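## Task

Shake or nudge the feeder tray so that the clear vial ends up containing between 10 and 12 tablets, with none spilled. At the end the tray must rest against its stop and the vial must stand upright directly on the table, both staying that way without the robot holding them. Then release everything and move the grippers away.

## Robot and tools

ROBOT. Two six-joint UR-style arms, left_arm and right_arm, each with a two-finger parallel gripper (50 mm maximum opening) and a fisheye wrist camera. Camera names: cam_left_wrist and cam_right_wrist, 616x616 images each, returned in that order.

FRAMES. Every reported pose uses one scene frame. Its origin lies on the table surface midway between the arms; +z is up, +x points out across the table, and left_arm stands on the +y side. Bases: left_arm at (+0.002, +0.445, 0) m, right_arm at (+0.030, -0.321, 0) m. The names left and right do not indicate sides of a picture. Each gripper has its own axes: the fingers extend along +z and close along x. end_effector_position is the midpoint between the pads; fingertips extend 17.5 mm further along +z. A rotation-only command pivots about that point. A flat block protrudes about 9 cm on the gripper's -y side and rotates with it.

ROW FORMAT. Both motion tools use a row of 18 numbers, each from -1 to 1, covering both arms even if one is idle: left dx, dy, dz, rx, ry, rz, gripper position, force_limit, speed, then the same nine for the right arm. dx..rz are an offset (not an absolute pose) in that gripper's own axes; 1.0 equals 0.6 m of travel or 180 degrees. rx, ry, rz form a single rotation vector. Gripper position: +1 fully open, about -0.65 pads meet, -1 closes until stopped by an object. force_limit maps -1/0/+1 to roughly 20/102/185 N per pad (actual may run ~17% higher). speed maps -1/0/+1 to 20/85/150 mm/s of gap change. A 0 in the gripper fields is a real command, so to leave a gripper alone repeat its previous three numbers. New force_limit or speed only apply after the position number changes by at least 0.01; to soften a grip, open first.

execute_actions(actions). actions is a list of actions; each action is a list of up to 15 rows, each row lasting one 1/30 s control step; if fewer than 15 rows, the last one persists to fill 0.5 s. Every row's offset is measured from the gripper pose at the start of that action, not from the preceding row (for a call's first action, from the last reported pose). Per step, the command is clipped to 100 mm and 16 degrees from the measured pose, so large offsets take several actions. An empty list just returns the current state and images.

move(target, speed, stop_force, blocking). target is one 18-number row; its offsets are taken from the pose in the latest result that showed one. Each gripper travels in a straight line, both finishing together in 0.5 to 10 s (cut off at 10 s). speed is metres per second, 0.002 to 0.5, default 0.25; rotation capped at twice that in rad/s. stop_force, 9 to 40 N, one value for both arms: an arm's path ends after its wrist sensor feels that much extra push against the motion, then backs off slightly and holds. Use it only very slowly and not when the gripper rotates; omit it when pulling away from something. blocking=false returns after 0.5 s while motion continues (not allowed with stop_force); then use wait or stop before issuing other motion. Paths ignore obstacles and the other arm; grippers lag and may overshoot speed near full reach. The result adds a move: line with the ending (done, off_target, moving, held, fault, contact) and limits (paced = command clipped, held = some steps blocked), plus each gripper's remaining distance.

wait(seconds): 0 to 10, arms hold their last command. stop(): brakes a running move. zoom_image(camera, region): region [x0, y0, x1, y1] in pixels, at most 504x504. read_manual(section): licence texts only. finished_scene(scene): pass the current scene's number once the goal holds; irreversible.

RESULTS. The state line gives each gripper's position (m), quaternion wxyz and velocities. Hand target lines show where the controller is driving each gripper. A pose unreachable line means a clearance check altered or blocked that arm's command. Step readings list positions during actions; HELD marks held-back steps. object_status: 0 moving, 1 blocked while opening, 2 blocked while closing (a grip), 3 reached command or pads met (usually nothing held). Opening in mm is about (250 - position_measured) x 0.202. Wrist force and torque are in the gripper's own axes, noisy (offsets up to ~4 N), saturating near 50 N; pressing on a surface reads as force pointing back into the arm.

CAUTIONS. An arm freezes for 10 s and drops the rest of the call if a joint's contact torque hits its limit (133 N m for the three big joints, 24.9 N m for wrists) or any outside force reaches 150 N; stiff arms can trip this with a target only slightly past contact. Keep the arms from colliding. Motors warm while holding loads: a MOTOR HOT warning starts at 70 °C, brakes engage at 85 °C. Arms are smoothed (~0.17 s lag) and may stop short after big moves. The simulation keeps running while you compose replies. Occasional disturbances may shove loose items. Avoid spilling tablets, tipping or dropping the vial, knocking anything off the table, and slamming or pressing hard; jog the tray gently, leave it on its stop, set the vial upright on the table, open the grippers and withdraw.

Each tool is called after ">>>" in YAML: its name, and indented under it one key for each argument.

## Session

>>> execute_actions:
  actions: []

Scene clock: 0.00 s.
left_arm: end_effector_position=(+0.4053, +0.4584, +0.1867) position_measured=3 object_status=3 end_effector_quat_wxyz=(+0.000, +0.695, +0.719, -0.000) end_effector_velocity=(-0.001, +0.000, +0.000) end_effector_angular_velocity=(+0.000, +0.002, +0.001) | right_arm: end_effector_position=(+0.2992, -0.2595, +0.3349) position_measured=3 object_status=3 end_effector_quat_wxyz=(-0.042, +0.134, +0.988, -0.069) end_effector_velocity=(+0.001, +0.001, -0.000) end_effector_angular_velocity=(-0.001, +0.001, -0.000)
Joint positions: left_arm=[-0.318 -1.722  2.042 -1.891 -1.571 -0.315] | right_arm=[ 4.083 -1.117 -1.841 -1.915  1.556 -0.503]
Joint velocities: left_arm=[-0.    -0.001  0.     0.003 -0.    -0.001] | right_arm=[-0.    -0.003  0.001  0.001  0.     0.   ]
Joint torques (N m, as the arm reports them, + toward a larger angle): no reading
Wrist force (N, on the end effector, along its own x y z axes, offset not removed): no reading
Wrist torque (N m, same axes, about the end effector's origin, offset not removed): no reading
Hand target (left_arm): +0.405, +0.458, +0.187; +0.000, +0.695, +0.719, -0.000
Hand target (right_arm): +0.299, -0.260, +0.335; -0.042, +0.134, +0.988, -0.069
camera_calibration (this result's frames):
cam_right_wrist: T_world_to_cam=[[-0.960324, 0.275727, 0.0418643, 0.348587], [0.278875, 0.948036, 0.153156, 0.113282], [0.00254033, 0.158754, -0.987315, 0.519099], [0, 0, 0, 1]] pos_world=[0.301846, -0.28592, 0.480571]

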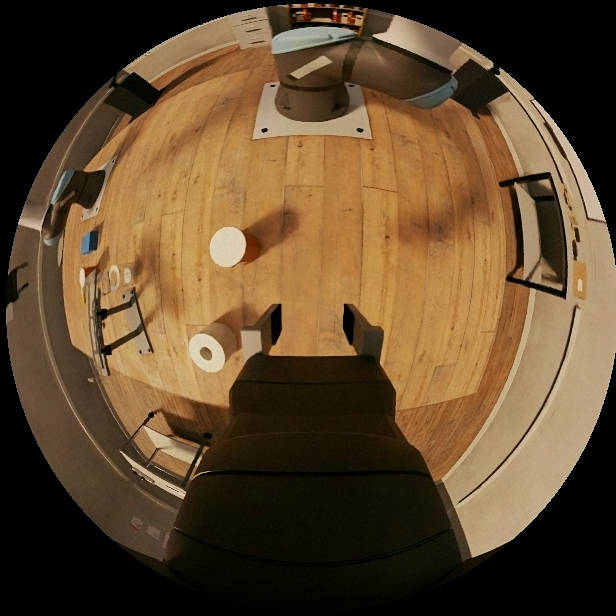

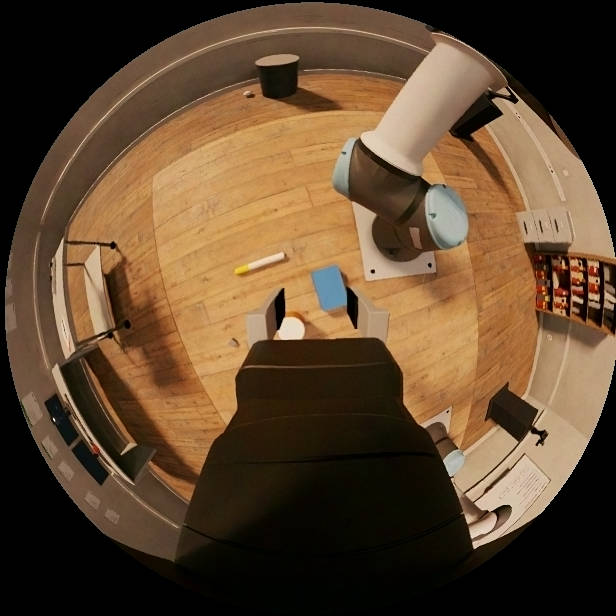

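>>> move:
  target: [-0.69,0.2,-0.17,0,0,0.45,1,-0.8,1,0,0,0,0,0,0,1,0,0]
  speed: 0.3

>>> zoom_image:
  camera: "cam_left_wrist"
  region: [170,220,390,360]

Scene clock: 12.87 s.
left_arm: end_effector_position=(+0.5391, +0.0488, +0.2883) position_measured=3 object_status=3 end_effector_quat_wxyz=(+0.000, +0.995, +0.095, -0.000) end_effector_velocity=(+0.001, -0.003, -0.000) end_effector_angular_velocity=(+0.002, +0.003, -0.007) | right_arm: end_effector_position=(+0.2992, -0.2595, +0.3349) position_measured=3 object_status=3 end_effector_quat_wxyz=(-0.042, +0.134, +0.988, -0.069) end_effector_velocity=(+0.000, -0.000, -0.000) end_effector_angular_velocity=(-0.001, -0.001, +0.001)
Joint positions: left_arm=[-0.89  -1.13   1.094 -1.535 -1.572  0.525] | right_arm=[ 4.083 -1.117 -1.841 -1.915  1.556 -0.503]
Joint velocities: left_arm=[-0.001  0.01  -0.015  0.009 -0.001  0.006] | right_arm=[ 0.     0.    -0.     0.    -0.001 -0.   ]
Joint torques (N m, as the arm reports them, + toward a larger angle): left_arm=[ -8.88 -33.15 -31.01  -1.32  -1.29   1.06] | right_arm=[-3.02  3.82 25.62  2.83 -0.14 -0.17]
Wrist force (N, on the end effector, along its own x y z axes, offset not removed): left_arm=[-0.6 -2.2 0.6] | right_arm=[1.5 -0.5 -0.2]
Wrist torque (N m, same axes, about the end effector's origin, offset not removed): left_arm=[-0.35 0.18 -0.09] | right_arm=[-0.21 -0.47 -0.04]
Hand target (left_arm): +0.539, +0.049, +0.288; +0.000, +0.995, +0.095, -0.000
Hand target (right_arm): +0.299, -0.260, +0.335; -0.042, +0.134, +0.988, -0.069
Off the commanded pose (left_arm): 0.001 m, 0 deg.
Off the commanded pose (right_arm): 0.000 m, 0 deg.
move: done
camera_calibration (this result's frames):
cam_left_wrist: T_world_to_cam=[[0.979437, 0.201739, -0.00219124, -0.532943], [0.196898, -0.953455, 0.228374, -0.110731], [0.0439827, -0.224109, -0.973571, 0.419567], [0, 0, 0, 1]] pos_world=[0.525333, 0.0959676, 0.432599]
cam_right_wrist: T_world_to_cam=[[-0.960324, 0.275727, 0.0418643, 0.348587], [0.278875, 0.948036, 0.153156, 0.113282], [0.00254038, 0.158754, -0.987315, 0.519099], [0, 0, 0, 1]] pos_world=[0.301846, -0.28592, 0.480571]

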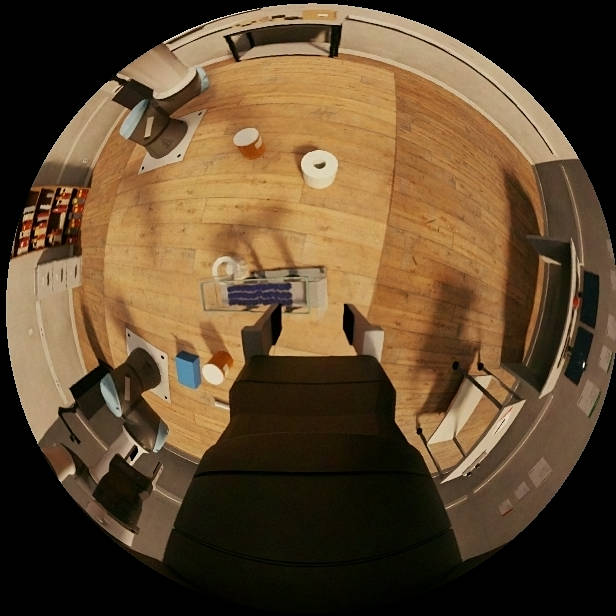

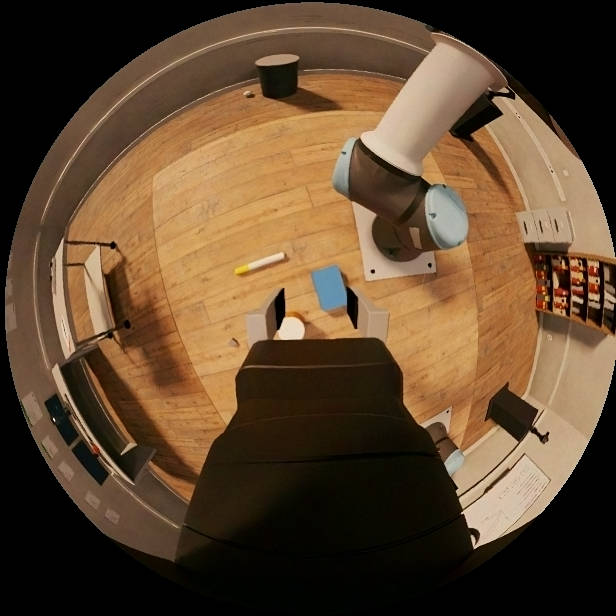

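Region (170, 220, 390, 360) of cam_left_wrist's 616x616 image, scaled by 2.291, with more detail than that image has; it fills the top 321 rows of this view, and the rest is white.

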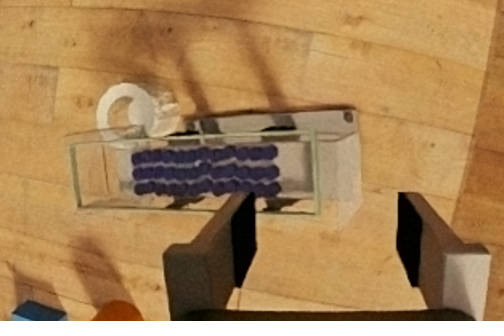

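>>> move:
  target: [-0.27,-0.135,0.06,0,0,-0.995,-0.2,-0.8,1,0,0,0,0,0,0,1,0,0]
  speed: 0.4

>>> move:
  target: [0,0,0.35,0.1,0,0,-0.2,-0.8,1,0,0,0,0,0,0,1,0,0]
  speed: 0.12

Scene clock: 35.27 s.
left_arm: end_effector_position=(+0.3646, +0.0974, +0.2525) position_measured=182 object_status=3 end_effector_quat_wxyz=(-0.000, -0.087, +0.996, -0.001) end_effector_velocity=(-0.000, +0.000, -0.000) end_effector_angular_velocity=(+0.001, -0.003, +0.013) | right_arm: end_effector_position=(+0.2992, -0.2595, +0.3349) position_measured=3 object_status=3 end_effector_quat_wxyz=(-0.042, +0.134, +0.988, -0.069) end_effector_velocity=(+0.000, -0.001, -0.000) end_effector_angular_velocity=(-0.002, +0.000, -0.001)
Joint positions: left_arm=[-1.047 -1.625  1.784 -1.73  -1.572 -2.756] | right_arm=[ 4.083 -1.117 -1.841 -1.915  1.556 -0.503]
Joint velocities: left_arm=[-0.002 -0.002  0.003 -0.001  0.003 -0.015] | right_arm=[-0.001 -0.001 -0.    -0.001 -0.002  0.   ]
Joint torques (N m, as the arm reports them, + toward a larger angle): left_arm=[ -9.12 -33.4  -19.51  -3.89   1.38  -1.26] | right_arm=[-2.34  3.54 26.18  2.88 -0.17 -0.17]
Wrist force (N, on the end effector, along its own x y z axes, offset not removed): left_arm=[0.6 -1.5 -0.8] | right_arm=[-3.1 2.0 -1.7]
Wrist torque (N m, same axes, about the end effector's origin, offset not removed): left_arm=[-0.34 -0.04 -0.04] | right_arm=[0.19 0.36 0.21]
Hand target (left_arm): +0.365, +0.097, +0.253; -0.000, -0.087, +0.996, -0.001
Hand target (right_arm): +0.299, -0.260, +0.335; -0.042, +0.134, +0.988, -0.069
Off the commanded pose (left_arm): 0.000 m, 0 deg.
Off the commanded pose (right_arm): 0.000 m, 0 deg.
move: done
camera_calibration (this result's frames):
cam_left_wrist: T_world_to_cam=[[-0.982746, -0.184957, -0.000537567, 0.380804], [-0.180267, 0.957166, 0.226575, -0.0699272], [-0.0413922, 0.222763, -0.973993, 0.391054], [0, 0, 0, 1]] pos_world=[0.377815, 0.0502519, 0.396933]
cam_right_wrist: T_world_to_cam=[[-0.960324, 0.275727, 0.0418644, 0.348587], [0.278875, 0.948036, 0.153156, 0.113282], [0.00254025, 0.158754, -0.987315, 0.519099], [0, 0, 0, 1]] pos_world=[0.301846, -0.28592, 0.480571]

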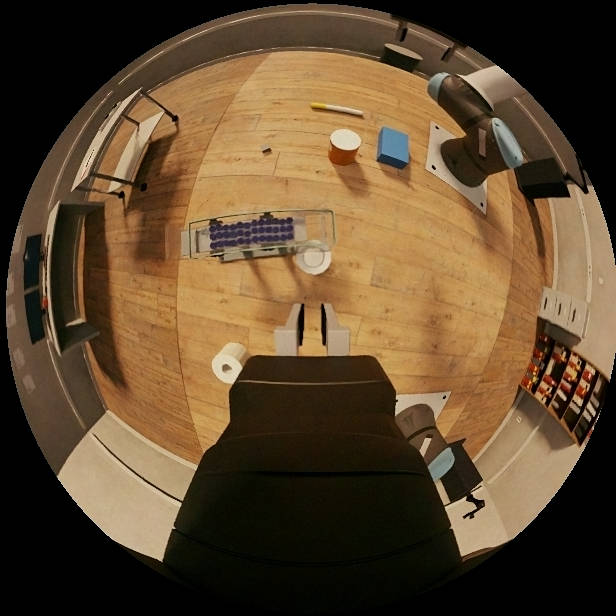

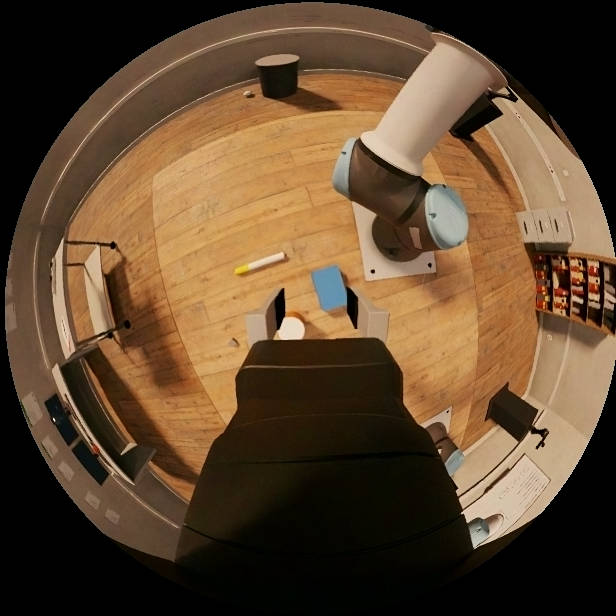

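Scene clock: 37.57 s.
left_arm: end_effector_position=(+0.3643, +0.0975, +0.0429) position_measured=182 object_status=3 end_effector_quat_wxyz=(+0.013, -0.086, +0.984, -0.156) end_effector_velocity=(+0.000, -0.000, -0.002) end_effector_angular_velocity=(-0.005, -0.002, +0.000) | right_arm: end_effector_position=(+0.2992, -0.2595, +0.3349) position_measured=3 object_status=3 end_effector_quat_wxyz=(-0.042, +0.134, +0.988, -0.069) end_effector_velocity=(+0.000, -0.000, -0.000) end_effector_angular_velocity=(-0.001, -0.000, +0.001)
Joint positions: left_arm=[-0.969 -1.407  2.341 -2.787 -1.71  -2.698] | right_arm=[ 4.083 -1.117 -1.841 -1.915  1.556 -0.503]
Joint velocities: left_arm=[ 0.001  0.007  0.004 -0.016 -0.002  0.   ] | right_arm=[ 0.001 -0.    -0.    -0.    -0.001  0.   ]
Joint torques (N m, as the arm reports them, + toward a larger angle): left_arm=[  8.96 -12.7   -6.69  -4.92  -1.75   1.51] | right_arm=[-3.07  3.69 25.41  2.83 -0.23 -0.12]
Wrist force (N, on the end effector, along its own x y z axes, offset not removed): left_arm=[0.6 -2.0 0.1] | right_arm=[-1.2 -0.7 -0.4]
Wrist torque (N m, same axes, about the end effector's origin, offset not removed): left_arm=[-0.33 -0.11 -0.05] | right_arm=[-0.25 0.15 0.06]
Hand target (left_arm): +0.364, +0.097, +0.043; +0.013, -0.086, +0.984, -0.156
Hand target (right_arm): +0.299, -0.260, +0.335; -0.042, +0.134, +0.988, -0.069
Off the commanded pose (left_arm): 0.001 m, 0 deg.
Off the commanded pose (right_arm): 0.000 m, 0 deg.
move: done
camera_calibration (this result's frames):
cam_left_wrist: T_world_to_cam=[[-0.98278, -0.184756, 0.00308608, 0.380244], [-0.184348, 0.979194, -0.0848177, -0.00992171], [0.0126487, -0.083926, -0.996392, 0.197993], [0, 0, 0, 1]] pos_world=[0.369362, 0.0965843, 0.195263]
cam_right_wrist: T_world_to_cam=[[-0.960324, 0.275727, 0.0418642, 0.348587], [0.278875, 0.948036, 0.153156, 0.113282], [0.00254042, 0.158754, -0.987315, 0.519099], [0, 0, 0, 1]] pos_world=[0.301846, -0.28592, 0.480571]

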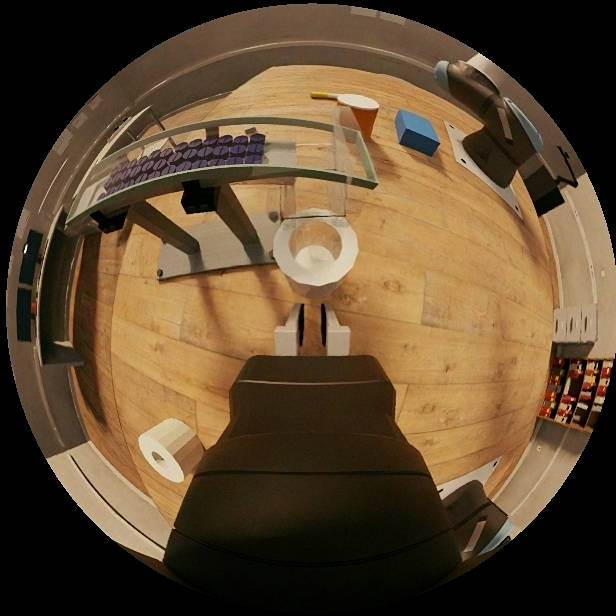

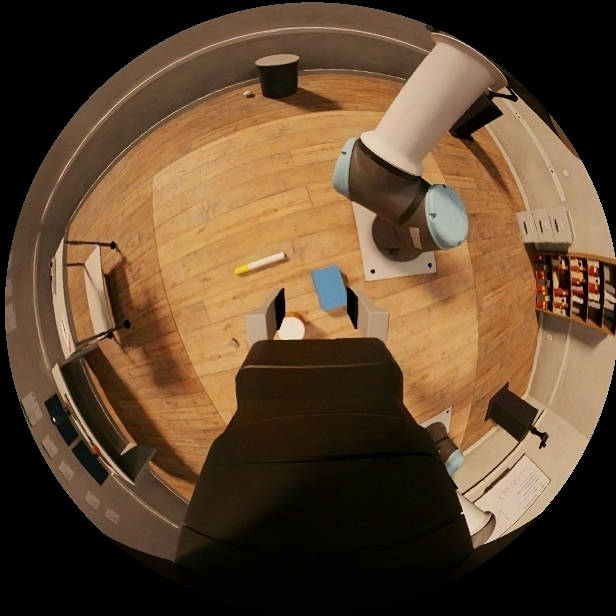

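>>> move:
  target: [0,-0.071,0.023,0,0,0,-0.2,-0.8,1,0,0,0,0,0,0,1,0,0]
  speed: 0.02
  stop_force: 12

>>> move:
  target: [0,0.03,-0.01,0,0,0,-0.2,-0.8,1,0,0,0,0,0,0,1,0,0]
  speed: 0.05

>>> move:
  target: [0,-0.12,-0.33,-0.1,0,0,-0.2,-0.8,1,0,0,0,0,0,0,1,0,0]
  speed: 0.15

>>> zoom_image:
  camera: "cam_left_wrist"
  region: [170,200,370,320]

Scene clock: 51.23 s.
left_arm: end_effector_position=(+0.3720, +0.0537, +0.0429) position_measured=182 object_status=3 end_effector_quat_wxyz=(+0.013, -0.086, +0.984, -0.156) end_effector_velocity=(+0.000, -0.002, +0.000) end_effector_angular_velocity=(+0.000, -0.000, -0.001) | right_arm: end_effector_position=(+0.2992, -0.2595, +0.3349) position_measured=3 object_status=3 end_effector_quat_wxyz=(-0.042, +0.134, +0.988, -0.069) end_effector_velocity=(-0.000, -0.000, +0.000) end_effector_angular_velocity=(-0.001, +0.000, +0.001)
Joint positions: left_arm=[-1.014 -1.34   2.253 -2.772 -1.698 -2.742] | right_arm=[ 4.083 -1.117 -1.841 -1.915  1.556 -0.503]
Joint velocities: left_arm=[-0.002  0.003 -0.005  0.003  0.001 -0.001] | right_arm=[ 0.001  0.     0.    -0.001 -0.     0.   ]
Joint torques (N m, as the arm reports them, + toward a larger angle): left_arm=[ -8.58 -15.67 -22.78  -2.28   1.18  -1.2 ] | right_arm=[-3.55  3.95 25.63  2.91 -0.17 -0.05]
Wrist force (N, on the end effector, along its own x y z axes, offset not removed): left_arm=[0.9 -0.9 0.6] | right_arm=[-0.9 -0.1 2.3]
Wrist torque (N m, same axes, about the end effector's origin, offset not removed): left_arm=[-0.15 -0.15 -0.05] | right_arm=[-0.15 -0.06 0.14]
Hand target (left_arm): +0.372, +0.053, +0.043; +0.013, -0.086, +0.984, -0.156
Hand target (right_arm): +0.299, -0.260, +0.335; -0.042, +0.134, +0.988, -0.069
Off the commanded pose (left_arm): 0.000 m, 0 deg.
Off the commanded pose (right_arm): 0.000 m, 0 deg.
move: done
camera_calibration (this result's frames):
cam_left_wrist: T_world_to_cam=[[-0.98278, -0.184752, 0.00313868, 0.37972], [-0.184348, 0.979192, -0.084842, 0.0344118], [0.0126013, -0.0839596, -0.996389, 0.194238], [0, 0, 0, 1]] pos_world=[0.377077, 0.0527661, 0.195264]
cam_right_wrist: T_world_to_cam=[[-0.960324, 0.275727, 0.0418643, 0.348587], [0.278875, 0.948036, 0.153156, 0.113282], [0.00254027, 0.158754, -0.987315, 0.519099], [0, 0, 0, 1]] pos_world=[0.301846, -0.28592, 0.480571]

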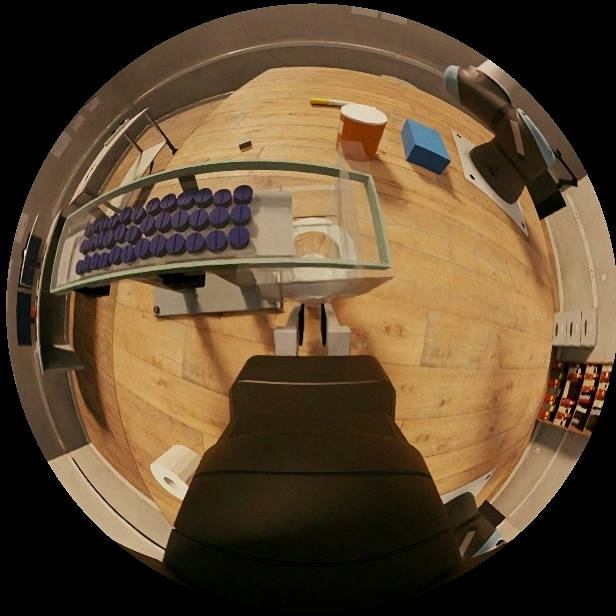

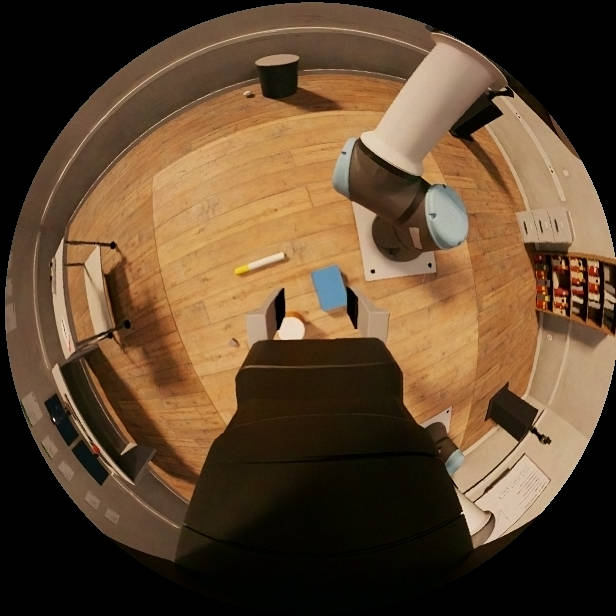

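Scene clock: 52.07 s.
left_arm: end_effector_position=(+0.3688, +0.0721, +0.0430) position_measured=182 object_status=3 end_effector_quat_wxyz=(+0.013, -0.086, +0.984, -0.156) end_effector_velocity=(-0.001, +0.003, -0.000) end_effector_angular_velocity=(-0.000, +0.000, -0.001) | right_arm: end_effector_position=(+0.2992, -0.2595, +0.3349) position_measured=3 object_status=3 end_effector_quat_wxyz=(-0.042, +0.134, +0.988, -0.069) end_effector_velocity=(+0.000, +0.000, +0.000) end_effector_angular_velocity=(+0.002, -0.002, -0.000)
Joint positions: left_arm=[-0.996 -1.369  2.291 -2.779 -1.703 -2.724] | right_arm=[ 4.083 -1.117 -1.841 -1.915  1.556 -0.503]
Joint velocities: left_arm=[ 0.003 -0.004  0.005 -0.001 -0.001  0.003] | right_arm=[-0.     0.001 -0.     0.002  0.     0.   ]
Joint torques (N m, as the arm reports them, + toward a larger angle): left_arm=[  8.   -40.02 -10.16  -4.72  -1.7    1.63] | right_arm=[-3.42  4.31 25.99  2.91 -0.13 -0.06]
Wrist force (N, on the end effector, along its own x y z axes, offset not removed): left_arm=[0.3 -1.9 -0.3] | right_arm=[-3.6 1.5 -0.4]
Wrist torque (N m, same axes, about the end effector's origin, offset not removed): left_arm=[-0.37 -0.05 -0.04] | right_arm=[0.01 0.38 0.18]
Hand target (left_arm): +0.369, +0.072, +0.043; +0.013, -0.086, +0.984, -0.156
Hand target (right_arm): +0.299, -0.260, +0.335; -0.042, +0.134, +0.988, -0.069
Off the commanded pose (left_arm): 0.000 m, 0 deg.
Off the commanded pose (right_arm): 0.000 m, 0 deg.
move: done
camera_calibration (this result's frames):
cam_left_wrist: T_world_to_cam=[[-0.98278, -0.184755, 0.00312102, 0.379937], [-0.18435, 0.979194, -0.0848201, 0.0158173], [0.0126148, -0.0839348, -0.996391, 0.195958], [0, 0, 0, 1]] pos_world=[0.373839, 0.0711548, 0.195407]
cam_right_wrist: T_world_to_cam=[[-0.960324, 0.275727, 0.0418642, 0.348587], [0.278875, 0.948036, 0.153156, 0.113282], [0.00254036, 0.158754, -0.987315, 0.519099], [0, 0, 0, 1]] pos_world=[0.301846, -0.28592, 0.480571]

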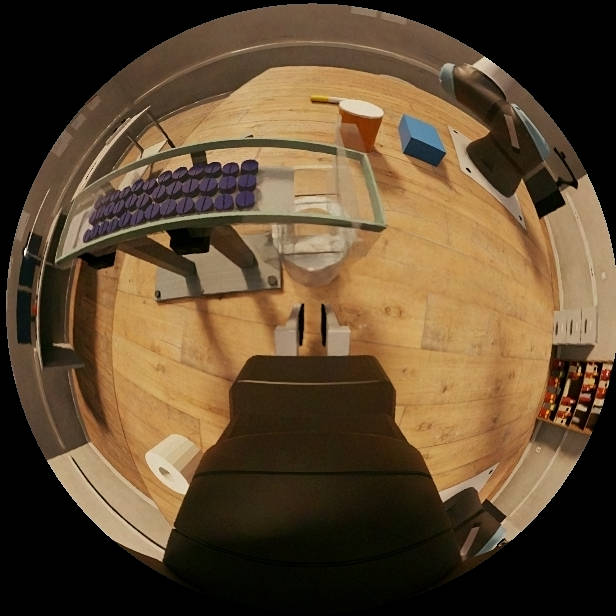

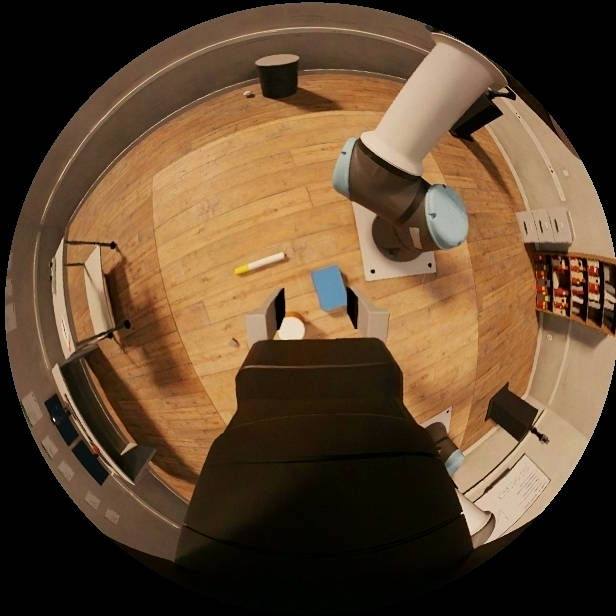

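Scene clock: 54.00 s.
left_arm: end_effector_position=(+0.3703, +0.0647, +0.2532) position_measured=182 object_status=3 end_effector_quat_wxyz=(-0.000, -0.087, +0.996, -0.001) end_effector_velocity=(+0.000, -0.000, +0.002) end_effector_angular_velocity=(+0.008, +0.003, +0.000) | right_arm: end_effector_position=(+0.2992, -0.2595, +0.3349) position_measured=3 object_status=3 end_effector_quat_wxyz=(-0.042, +0.134, +0.988, -0.069) end_effector_velocity=(-0.000, +0.000, +0.000) end_effector_angular_velocity=(+0.002, -0.001, -0.000)
Joint positions: left_arm=[-1.073 -1.561  1.719 -1.73  -1.572 -2.781] | right_arm=[ 4.083 -1.117 -1.841 -1.915  1.556 -0.503]
Joint velocities: left_arm=[-0.001  0.005 -0.014  0.018  0.002 -0.002] | right_arm=[-0.     0.001  0.     0.001  0.     0.   ]
Joint torques (N m, as the arm reports them, + toward a larger angle): left_arm=[ -9.61 -13.34 -32.67  -1.54   1.52  -1.02] | right_arm=[-3.31  4.19 25.26  2.89 -0.27 -0.18]
Wrist force (N, on the end effector, along its own x y z axes, offset not removed): left_arm=[-0.2 -0.8 -0.2] | right_arm=[-2.1 -1.1 -0.1]
Wrist torque (N m, same axes, about the end effector's origin, offset not removed): left_arm=[-0.32 0.04 -0.11] | right_arm=[-0.25 0.19 0.26]
Hand target (left_arm): +0.370, +0.065, +0.253; -0.001, -0.087, +0.996, -0.000
Hand target (right_arm): +0.299, -0.260, +0.335; -0.042, +0.134, +0.988, -0.069
Off the commanded pose (left_arm): 0.001 m, 0 deg.
Off the commanded pose (right_arm): 0.000 m, 0 deg.
move: done
camera_calibration (this result's frames):
cam_left_wrist: T_world_to_cam=[[-0.982756, -0.184904, -0.000593454, 0.380405], [-0.18024, 0.957242, 0.226277, -0.0377409], [-0.0412716, 0.222483, -0.974063, 0.399186], [0, 0, 0, 1]] pos_world=[0.383518, 0.0176539, 0.397597]
cam_right_wrist: T_world_to_cam=[[-0.960324, 0.275727, 0.0418645, 0.348587], [0.278875, 0.948036, 0.153156, 0.113282], [0.00254013, 0.158754, -0.987315, 0.519099], [0, 0, 0, 1]] pos_world=[0.301846, -0.28592, 0.480571]

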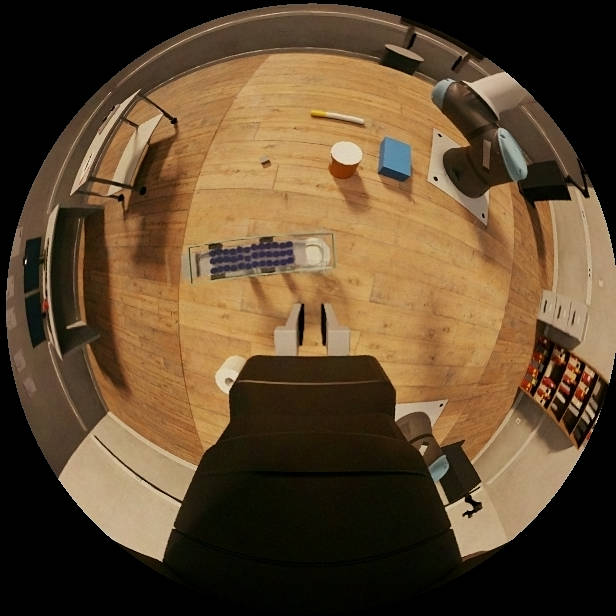

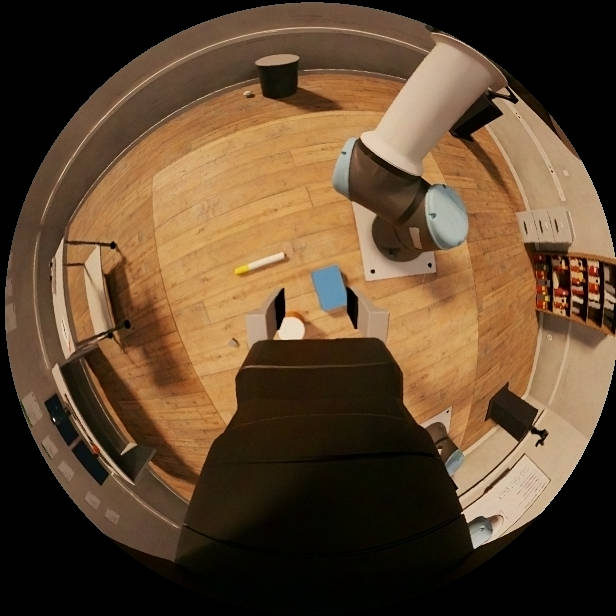

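Region (170, 200, 370, 320) of cam_left_wrist's 616x616 image, scaled by 2.520, with more detail than that image has; it fills the top 302 rows of this view, and the rest is white.

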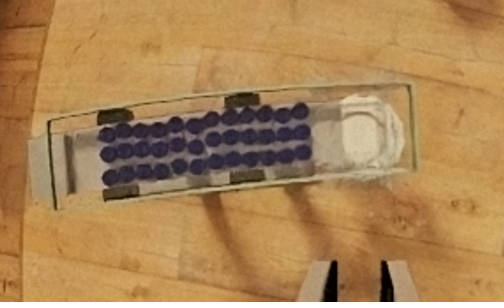

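>>> move:
  target: [-0.267,-0.077,0.03,0,0,0,1,-0.8,1,0,0,0,0,0,0,1,0,0]
  speed: 0.2

>>> move:
  target: [0,0,0.06,0,0,0,1,-0.8,1,0,0,0,0,0,0,1,0,0]
  speed: 0.02
  stop_force: 10

>>> execute_actions:
  actions:
    - [[0,0,0,0,0,0,-0.3,-0.8,1,0,0,0,0,0,0,1,0,0]]
    - [[0,0,0,0,0,0,-0.3,-0.8,1,0,0,0,0,0,0,1,0,0]]

Scene clock: 63.50 s.
left_arm: end_effector_position=(+0.5359, +0.0472, +0.2350) position_measured=3 object_status=3 end_effector_quat_wxyz=(-0.000, -0.087, +0.996, -0.001) end_effector_velocity=(+0.002, -0.001, -0.000) end_effector_angular_velocity=(+0.000, +0.000, -0.000) | right_arm: end_effector_position=(+0.2992, -0.2595, +0.3349) position_measured=3 object_status=3 end_effector_quat_wxyz=(-0.042, +0.134, +0.988, -0.069) end_effector_velocity=(-0.001, -0.000, +0.000) end_effector_angular_velocity=(+0.000, +0.001, +0.000)
Joint positions: left_arm=[-0.855 -1.22   1.359 -1.71  -1.572 -2.564] | right_arm=[ 4.083 -1.117 -1.841 -1.915  1.556 -0.503]
Joint velocities: left_arm=[ 0.001  0.007 -0.008  0.002  0.     0.002] | right_arm=[ 0.     0.001 -0.    -0.001  0.001  0.   ]
Joint torques (N m, as the arm reports them, + toward a larger angle): left_arm=[ 10.1  -30.07 -29.43  -1.6   -1.34   1.25] | right_arm=[-4.03  3.88 25.33  2.89 -0.29 -0.21]
Wrist force (N, on the end effector, along its own x y z axes, offset not removed): left_arm=[0.6 -1.6 -1.2] | right_arm=[-0.8 0.1 1.8]
Wrist torque (N m, same axes, about the end effector's origin, offset not removed): left_arm=[-0.37 -0.13 -0.05] | right_arm=[-0.22 -0.13 0.23]
Hand target (left_arm): +0.536, +0.047, +0.235; -0.000, -0.087, +0.996, -0.001
Hand target (right_arm): +0.299, -0.260, +0.335; -0.042, +0.134, +0.988, -0.069
Off the commanded pose (left_arm): 0.000 m, 0 deg.
Off the commanded pose (right_arm): 0.000 m, 0 deg.
move: done
camera_calibration (this result's frames):
cam_left_wrist: T_world_to_cam=[[-0.982751, -0.184932, -0.000979876, 0.539977], [-0.180356, 0.957234, 0.226218, 0.0131296], [-0.040897, 0.222493, -0.974076, 0.392047], [0, 0, 0, 1]] pos_world=[0.549064, 0.0000631016, 0.379443]
cam_right_wrist: T_world_to_cam=[[-0.960324, 0.275727, 0.0418643, 0.348587], [0.278875, 0.948036, 0.153156, 0.113282], [0.00254036, 0.158754, -0.987315, 0.519099], [0, 0, 0, 1]] pos_world=[0.301846, -0.28592, 0.480571]

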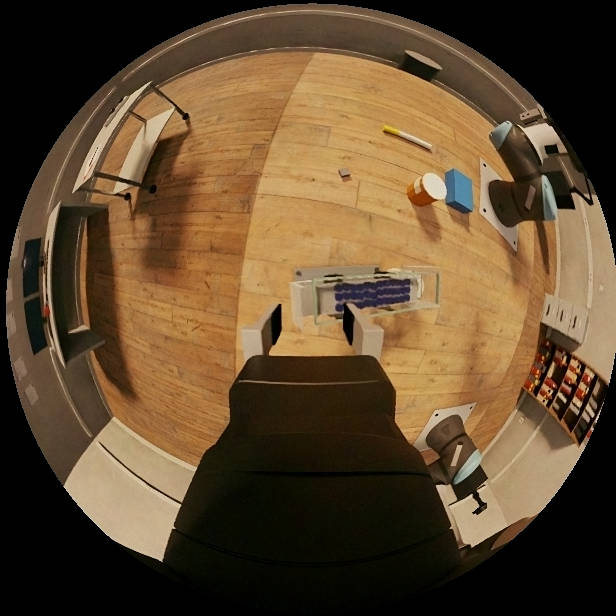

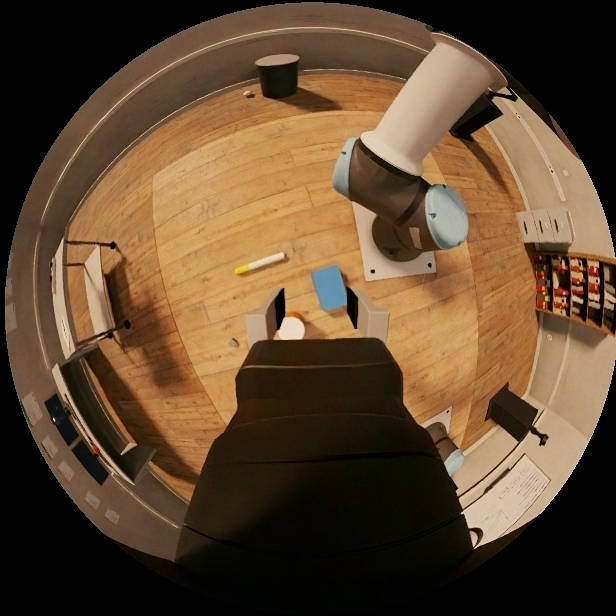

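Scene clock: 65.60 s.
left_arm: end_effector_position=(+0.5359, +0.0471, +0.1993) position_measured=3 object_status=3 end_effector_quat_wxyz=(-0.000, -0.087, +0.996, -0.001) end_effector_velocity=(+0.000, +0.000, -0.002) end_effector_angular_velocity=(-0.001, -0.001, -0.000) | right_arm: end_effector_position=(+0.2992, -0.2595, +0.3349) position_measured=3 object_status=3 end_effector_quat_wxyz=(-0.042, +0.134, +0.988, -0.069) end_effector_velocity=(-0.000, -0.001, -0.000) end_effector_angular_velocity=(-0.001, -0.000, +0.000)
Joint positions: left_arm=[-0.856 -1.205  1.43  -1.797 -1.572 -2.564] | right_arm=[ 4.083 -1.117 -1.841 -1.915  1.556 -0.503]
Joint velocities: left_arm=[ 0.001  0.     0.005 -0.007  0.     0.001] | right_arm=[-0.     0.001 -0.001 -0.001 -0.001 -0.   ]
Joint torques (N m, as the arm reports them, + toward a larger angle): left_arm=[ -9.8  -29.24 -17.91  -4.33   0.58  -1.07] | right_arm=[-3.98  3.92 25.22  2.88 -0.31 -0.15]
Wrist force (N, on the end effector, along its own x y z axes, offset not removed): left_arm=[-0.3 -0.8 1.7] | right_arm=[-0.5 0.8 -0.8]
Wrist torque (N m, same axes, about the end effector's origin, offset not removed): left_arm=[-0.24 0.16 -0.05] | right_arm=[0.03 -0.18 0.20]
Hand target (left_arm): +0.536, +0.047, +0.199; -0.000, -0.087, +0.996, -0.001
Hand target (right_arm): +0.299, -0.260, +0.335; -0.042, +0.134, +0.988, -0.069
Off the commanded pose (left_arm): 0.000 m, 0 deg.
Off the commanded pose (right_arm): 0.000 m, 0 deg.
move: done
camera_calibration (this result's frames):
cam_left_wrist: T_world_to_cam=[[-0.982751, -0.184931, -0.000954478, 0.539898], [-0.180349, 0.957232, 0.226233, 0.0212076], [-0.0409239, 0.222503, -0.974073, 0.357268], [0, 0, 0, 1]] pos_world=[0.549031, 0.0000498925, 0.343723]
cam_right_wrist: T_world_to_cam=[[-0.960324, 0.275727, 0.0418643, 0.348587], [0.278875, 0.948036, 0.153156, 0.113282], [0.00254037, 0.158754, -0.987315, 0.519099], [0, 0, 0, 1]] pos_world=[0.301846, -0.28592, 0.480571]

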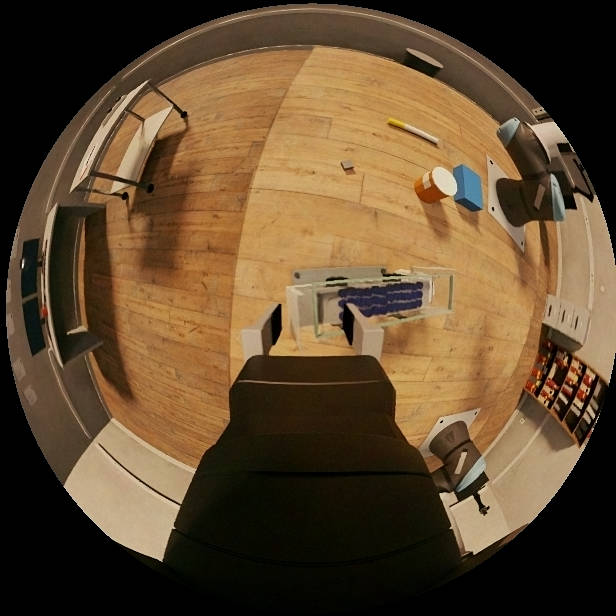

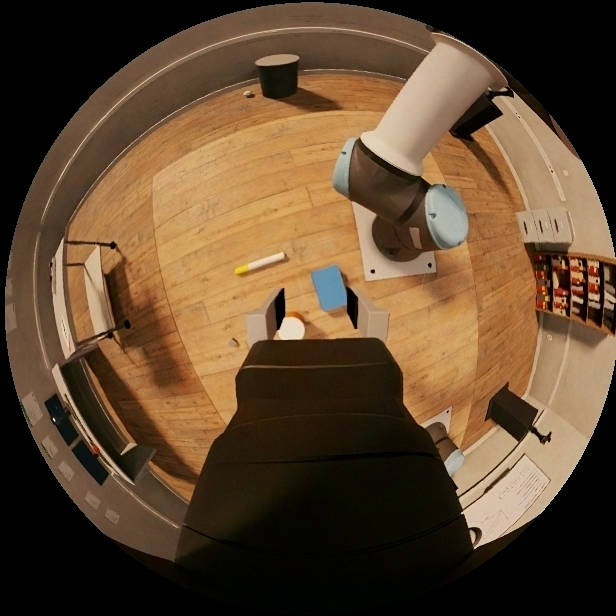

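Scene clock: 66.60 s.
left_arm: end_effector_position=(+0.5360, +0.0471, +0.1993) position_measured=197 object_status=3 end_effector_quat_wxyz=(-0.000, -0.087, +0.996, -0.001) end_effector_velocity=(+0.000, -0.000, +0.001) end_effector_angular_velocity=(-0.001, -0.001, +0.001) | right_arm: end_effector_position=(+0.2992, -0.2595, +0.3349) position_measured=3 object_status=3 end_effector_quat_wxyz=(-0.042, +0.134, +0.988, -0.069) end_effector_velocity=(-0.000, -0.000, +0.000) end_effector_angular_velocity=(-0.000, -0.000, +0.001)
Joint positions: left_arm=[-0.855 -1.205  1.43  -1.797 -1.572 -2.564] | right_arm=[ 4.083 -1.117 -1.841 -1.915  1.556 -0.503]
Joint velocities: left_arm=[ 0.    -0.001 -0.    -0.    -0.    -0.001] | right_arm=[ 0.001  0.001  0.    -0.002 -0.     0.   ]
Joint torques (N m, as the arm reports them, + toward a larger angle): left_arm=[-15.59 -35.   -20.21   4.11 -11.1    3.05] | right_arm=[-4.    3.83 25.43  2.85 -0.31 -0.13]
Wrist force (N, on the end effector, along its own x y z axes, offset not removed): left_arm=[-50.0 -4.9 3.5] | right_arm=[-0.8 1.3 -0.4]
Wrist torque (N m, same axes, about the end effector's origin, offset not removed): left_arm=[-0.49 -1.35 -0.55] | right_arm=[0.07 0.00 0.14]
Hand target (left_arm): +0.536, +0.047, +0.199; -0.000, -0.087, +0.996, -0.001
Hand target (right_arm): +0.299, -0.260, +0.335; -0.042, +0.134, +0.988, -0.069
Off the commanded pose (left_arm): 0.000 m, 0 deg.
Off the commanded pose (right_arm): 0.000 m, 0 deg.
Step readings (end_effector_position; steps 1 to 15: 1st action; 16 to 30: 2nd action):
0: left_arm (+0.5359, +0.0471, +0.1993) | right_arm (+0.2992, -0.2595, +0.3349)
1: left_arm (+0.5359, +0.0471, +0.1992) | right_arm (+0.2992, -0.2595, +0.3349)
2: left_arm (+0.5359, +0.0471, +0.1992) | right_arm (+0.2992, -0.2595, +0.3349)
4: left_arm (+0.5359, +0.0471, +0.1992) | right_arm (+0.2992, -0.2595, +0.3349)
8: left_arm (+0.5359, +0.0472, +0.1992) | right_arm (+0.2992, -0.2595, +0.3349)
15: left_arm (+0.5360, +0.0471, +0.1993) | right_arm (+0.2992, -0.2595, +0.3349)
16: left_arm (+0.5360, +0.0471, +0.1993) | right_arm (+0.2992, -0.2595, +0.3349)
17: left_arm (+0.5360, +0.0471, +0.1993) | right_arm (+0.2992, -0.2595, +0.3349)
19: left_arm (+0.5360, +0.0471, +0.1993) | right_arm (+0.2992, -0.2595, +0.3349)
23: left_arm (+0.5360, +0.0471, +0.1993) | right_arm (+0.2992, -0.2595, +0.3349)
30: end_effector_position above
camera_calibration (this result's frames):
cam_left_wrist: T_world_to_cam=[[-0.982715, -0.185121, -0.00117648, 0.540031], [-0.180592, 0.957235, 0.226025, 0.0214258], [-0.0407158, 0.222331, -0.974121, 0.357197], [0, 0, 0, 1]] pos_world=[0.549109, 0.0000457298, 0.343745]
cam_right_wrist: T_world_to_cam=[[-0.960324, 0.275727, 0.0418643, 0.348587], [0.278875, 0.948036, 0.153156, 0.113282], [0.00254035, 0.158754, -0.987315, 0.519099], [0, 0, 0, 1]] pos_world=[0.301846, -0.28592, 0.480571]

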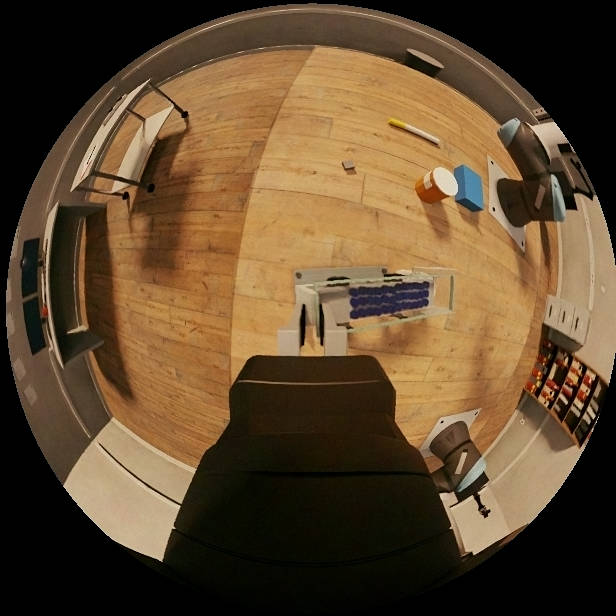

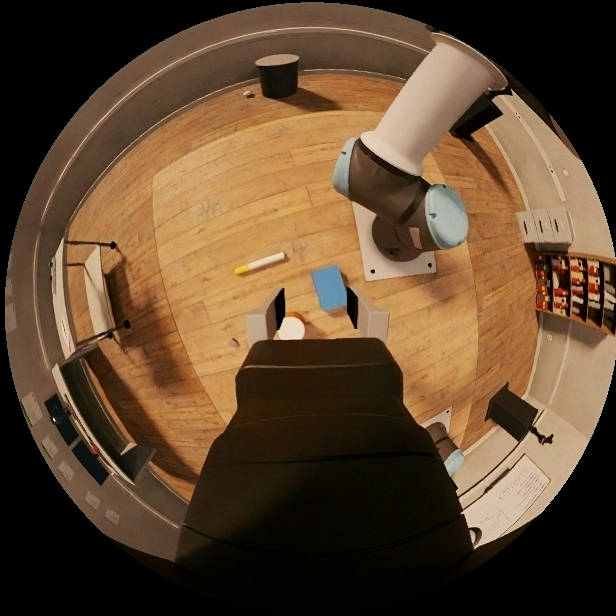

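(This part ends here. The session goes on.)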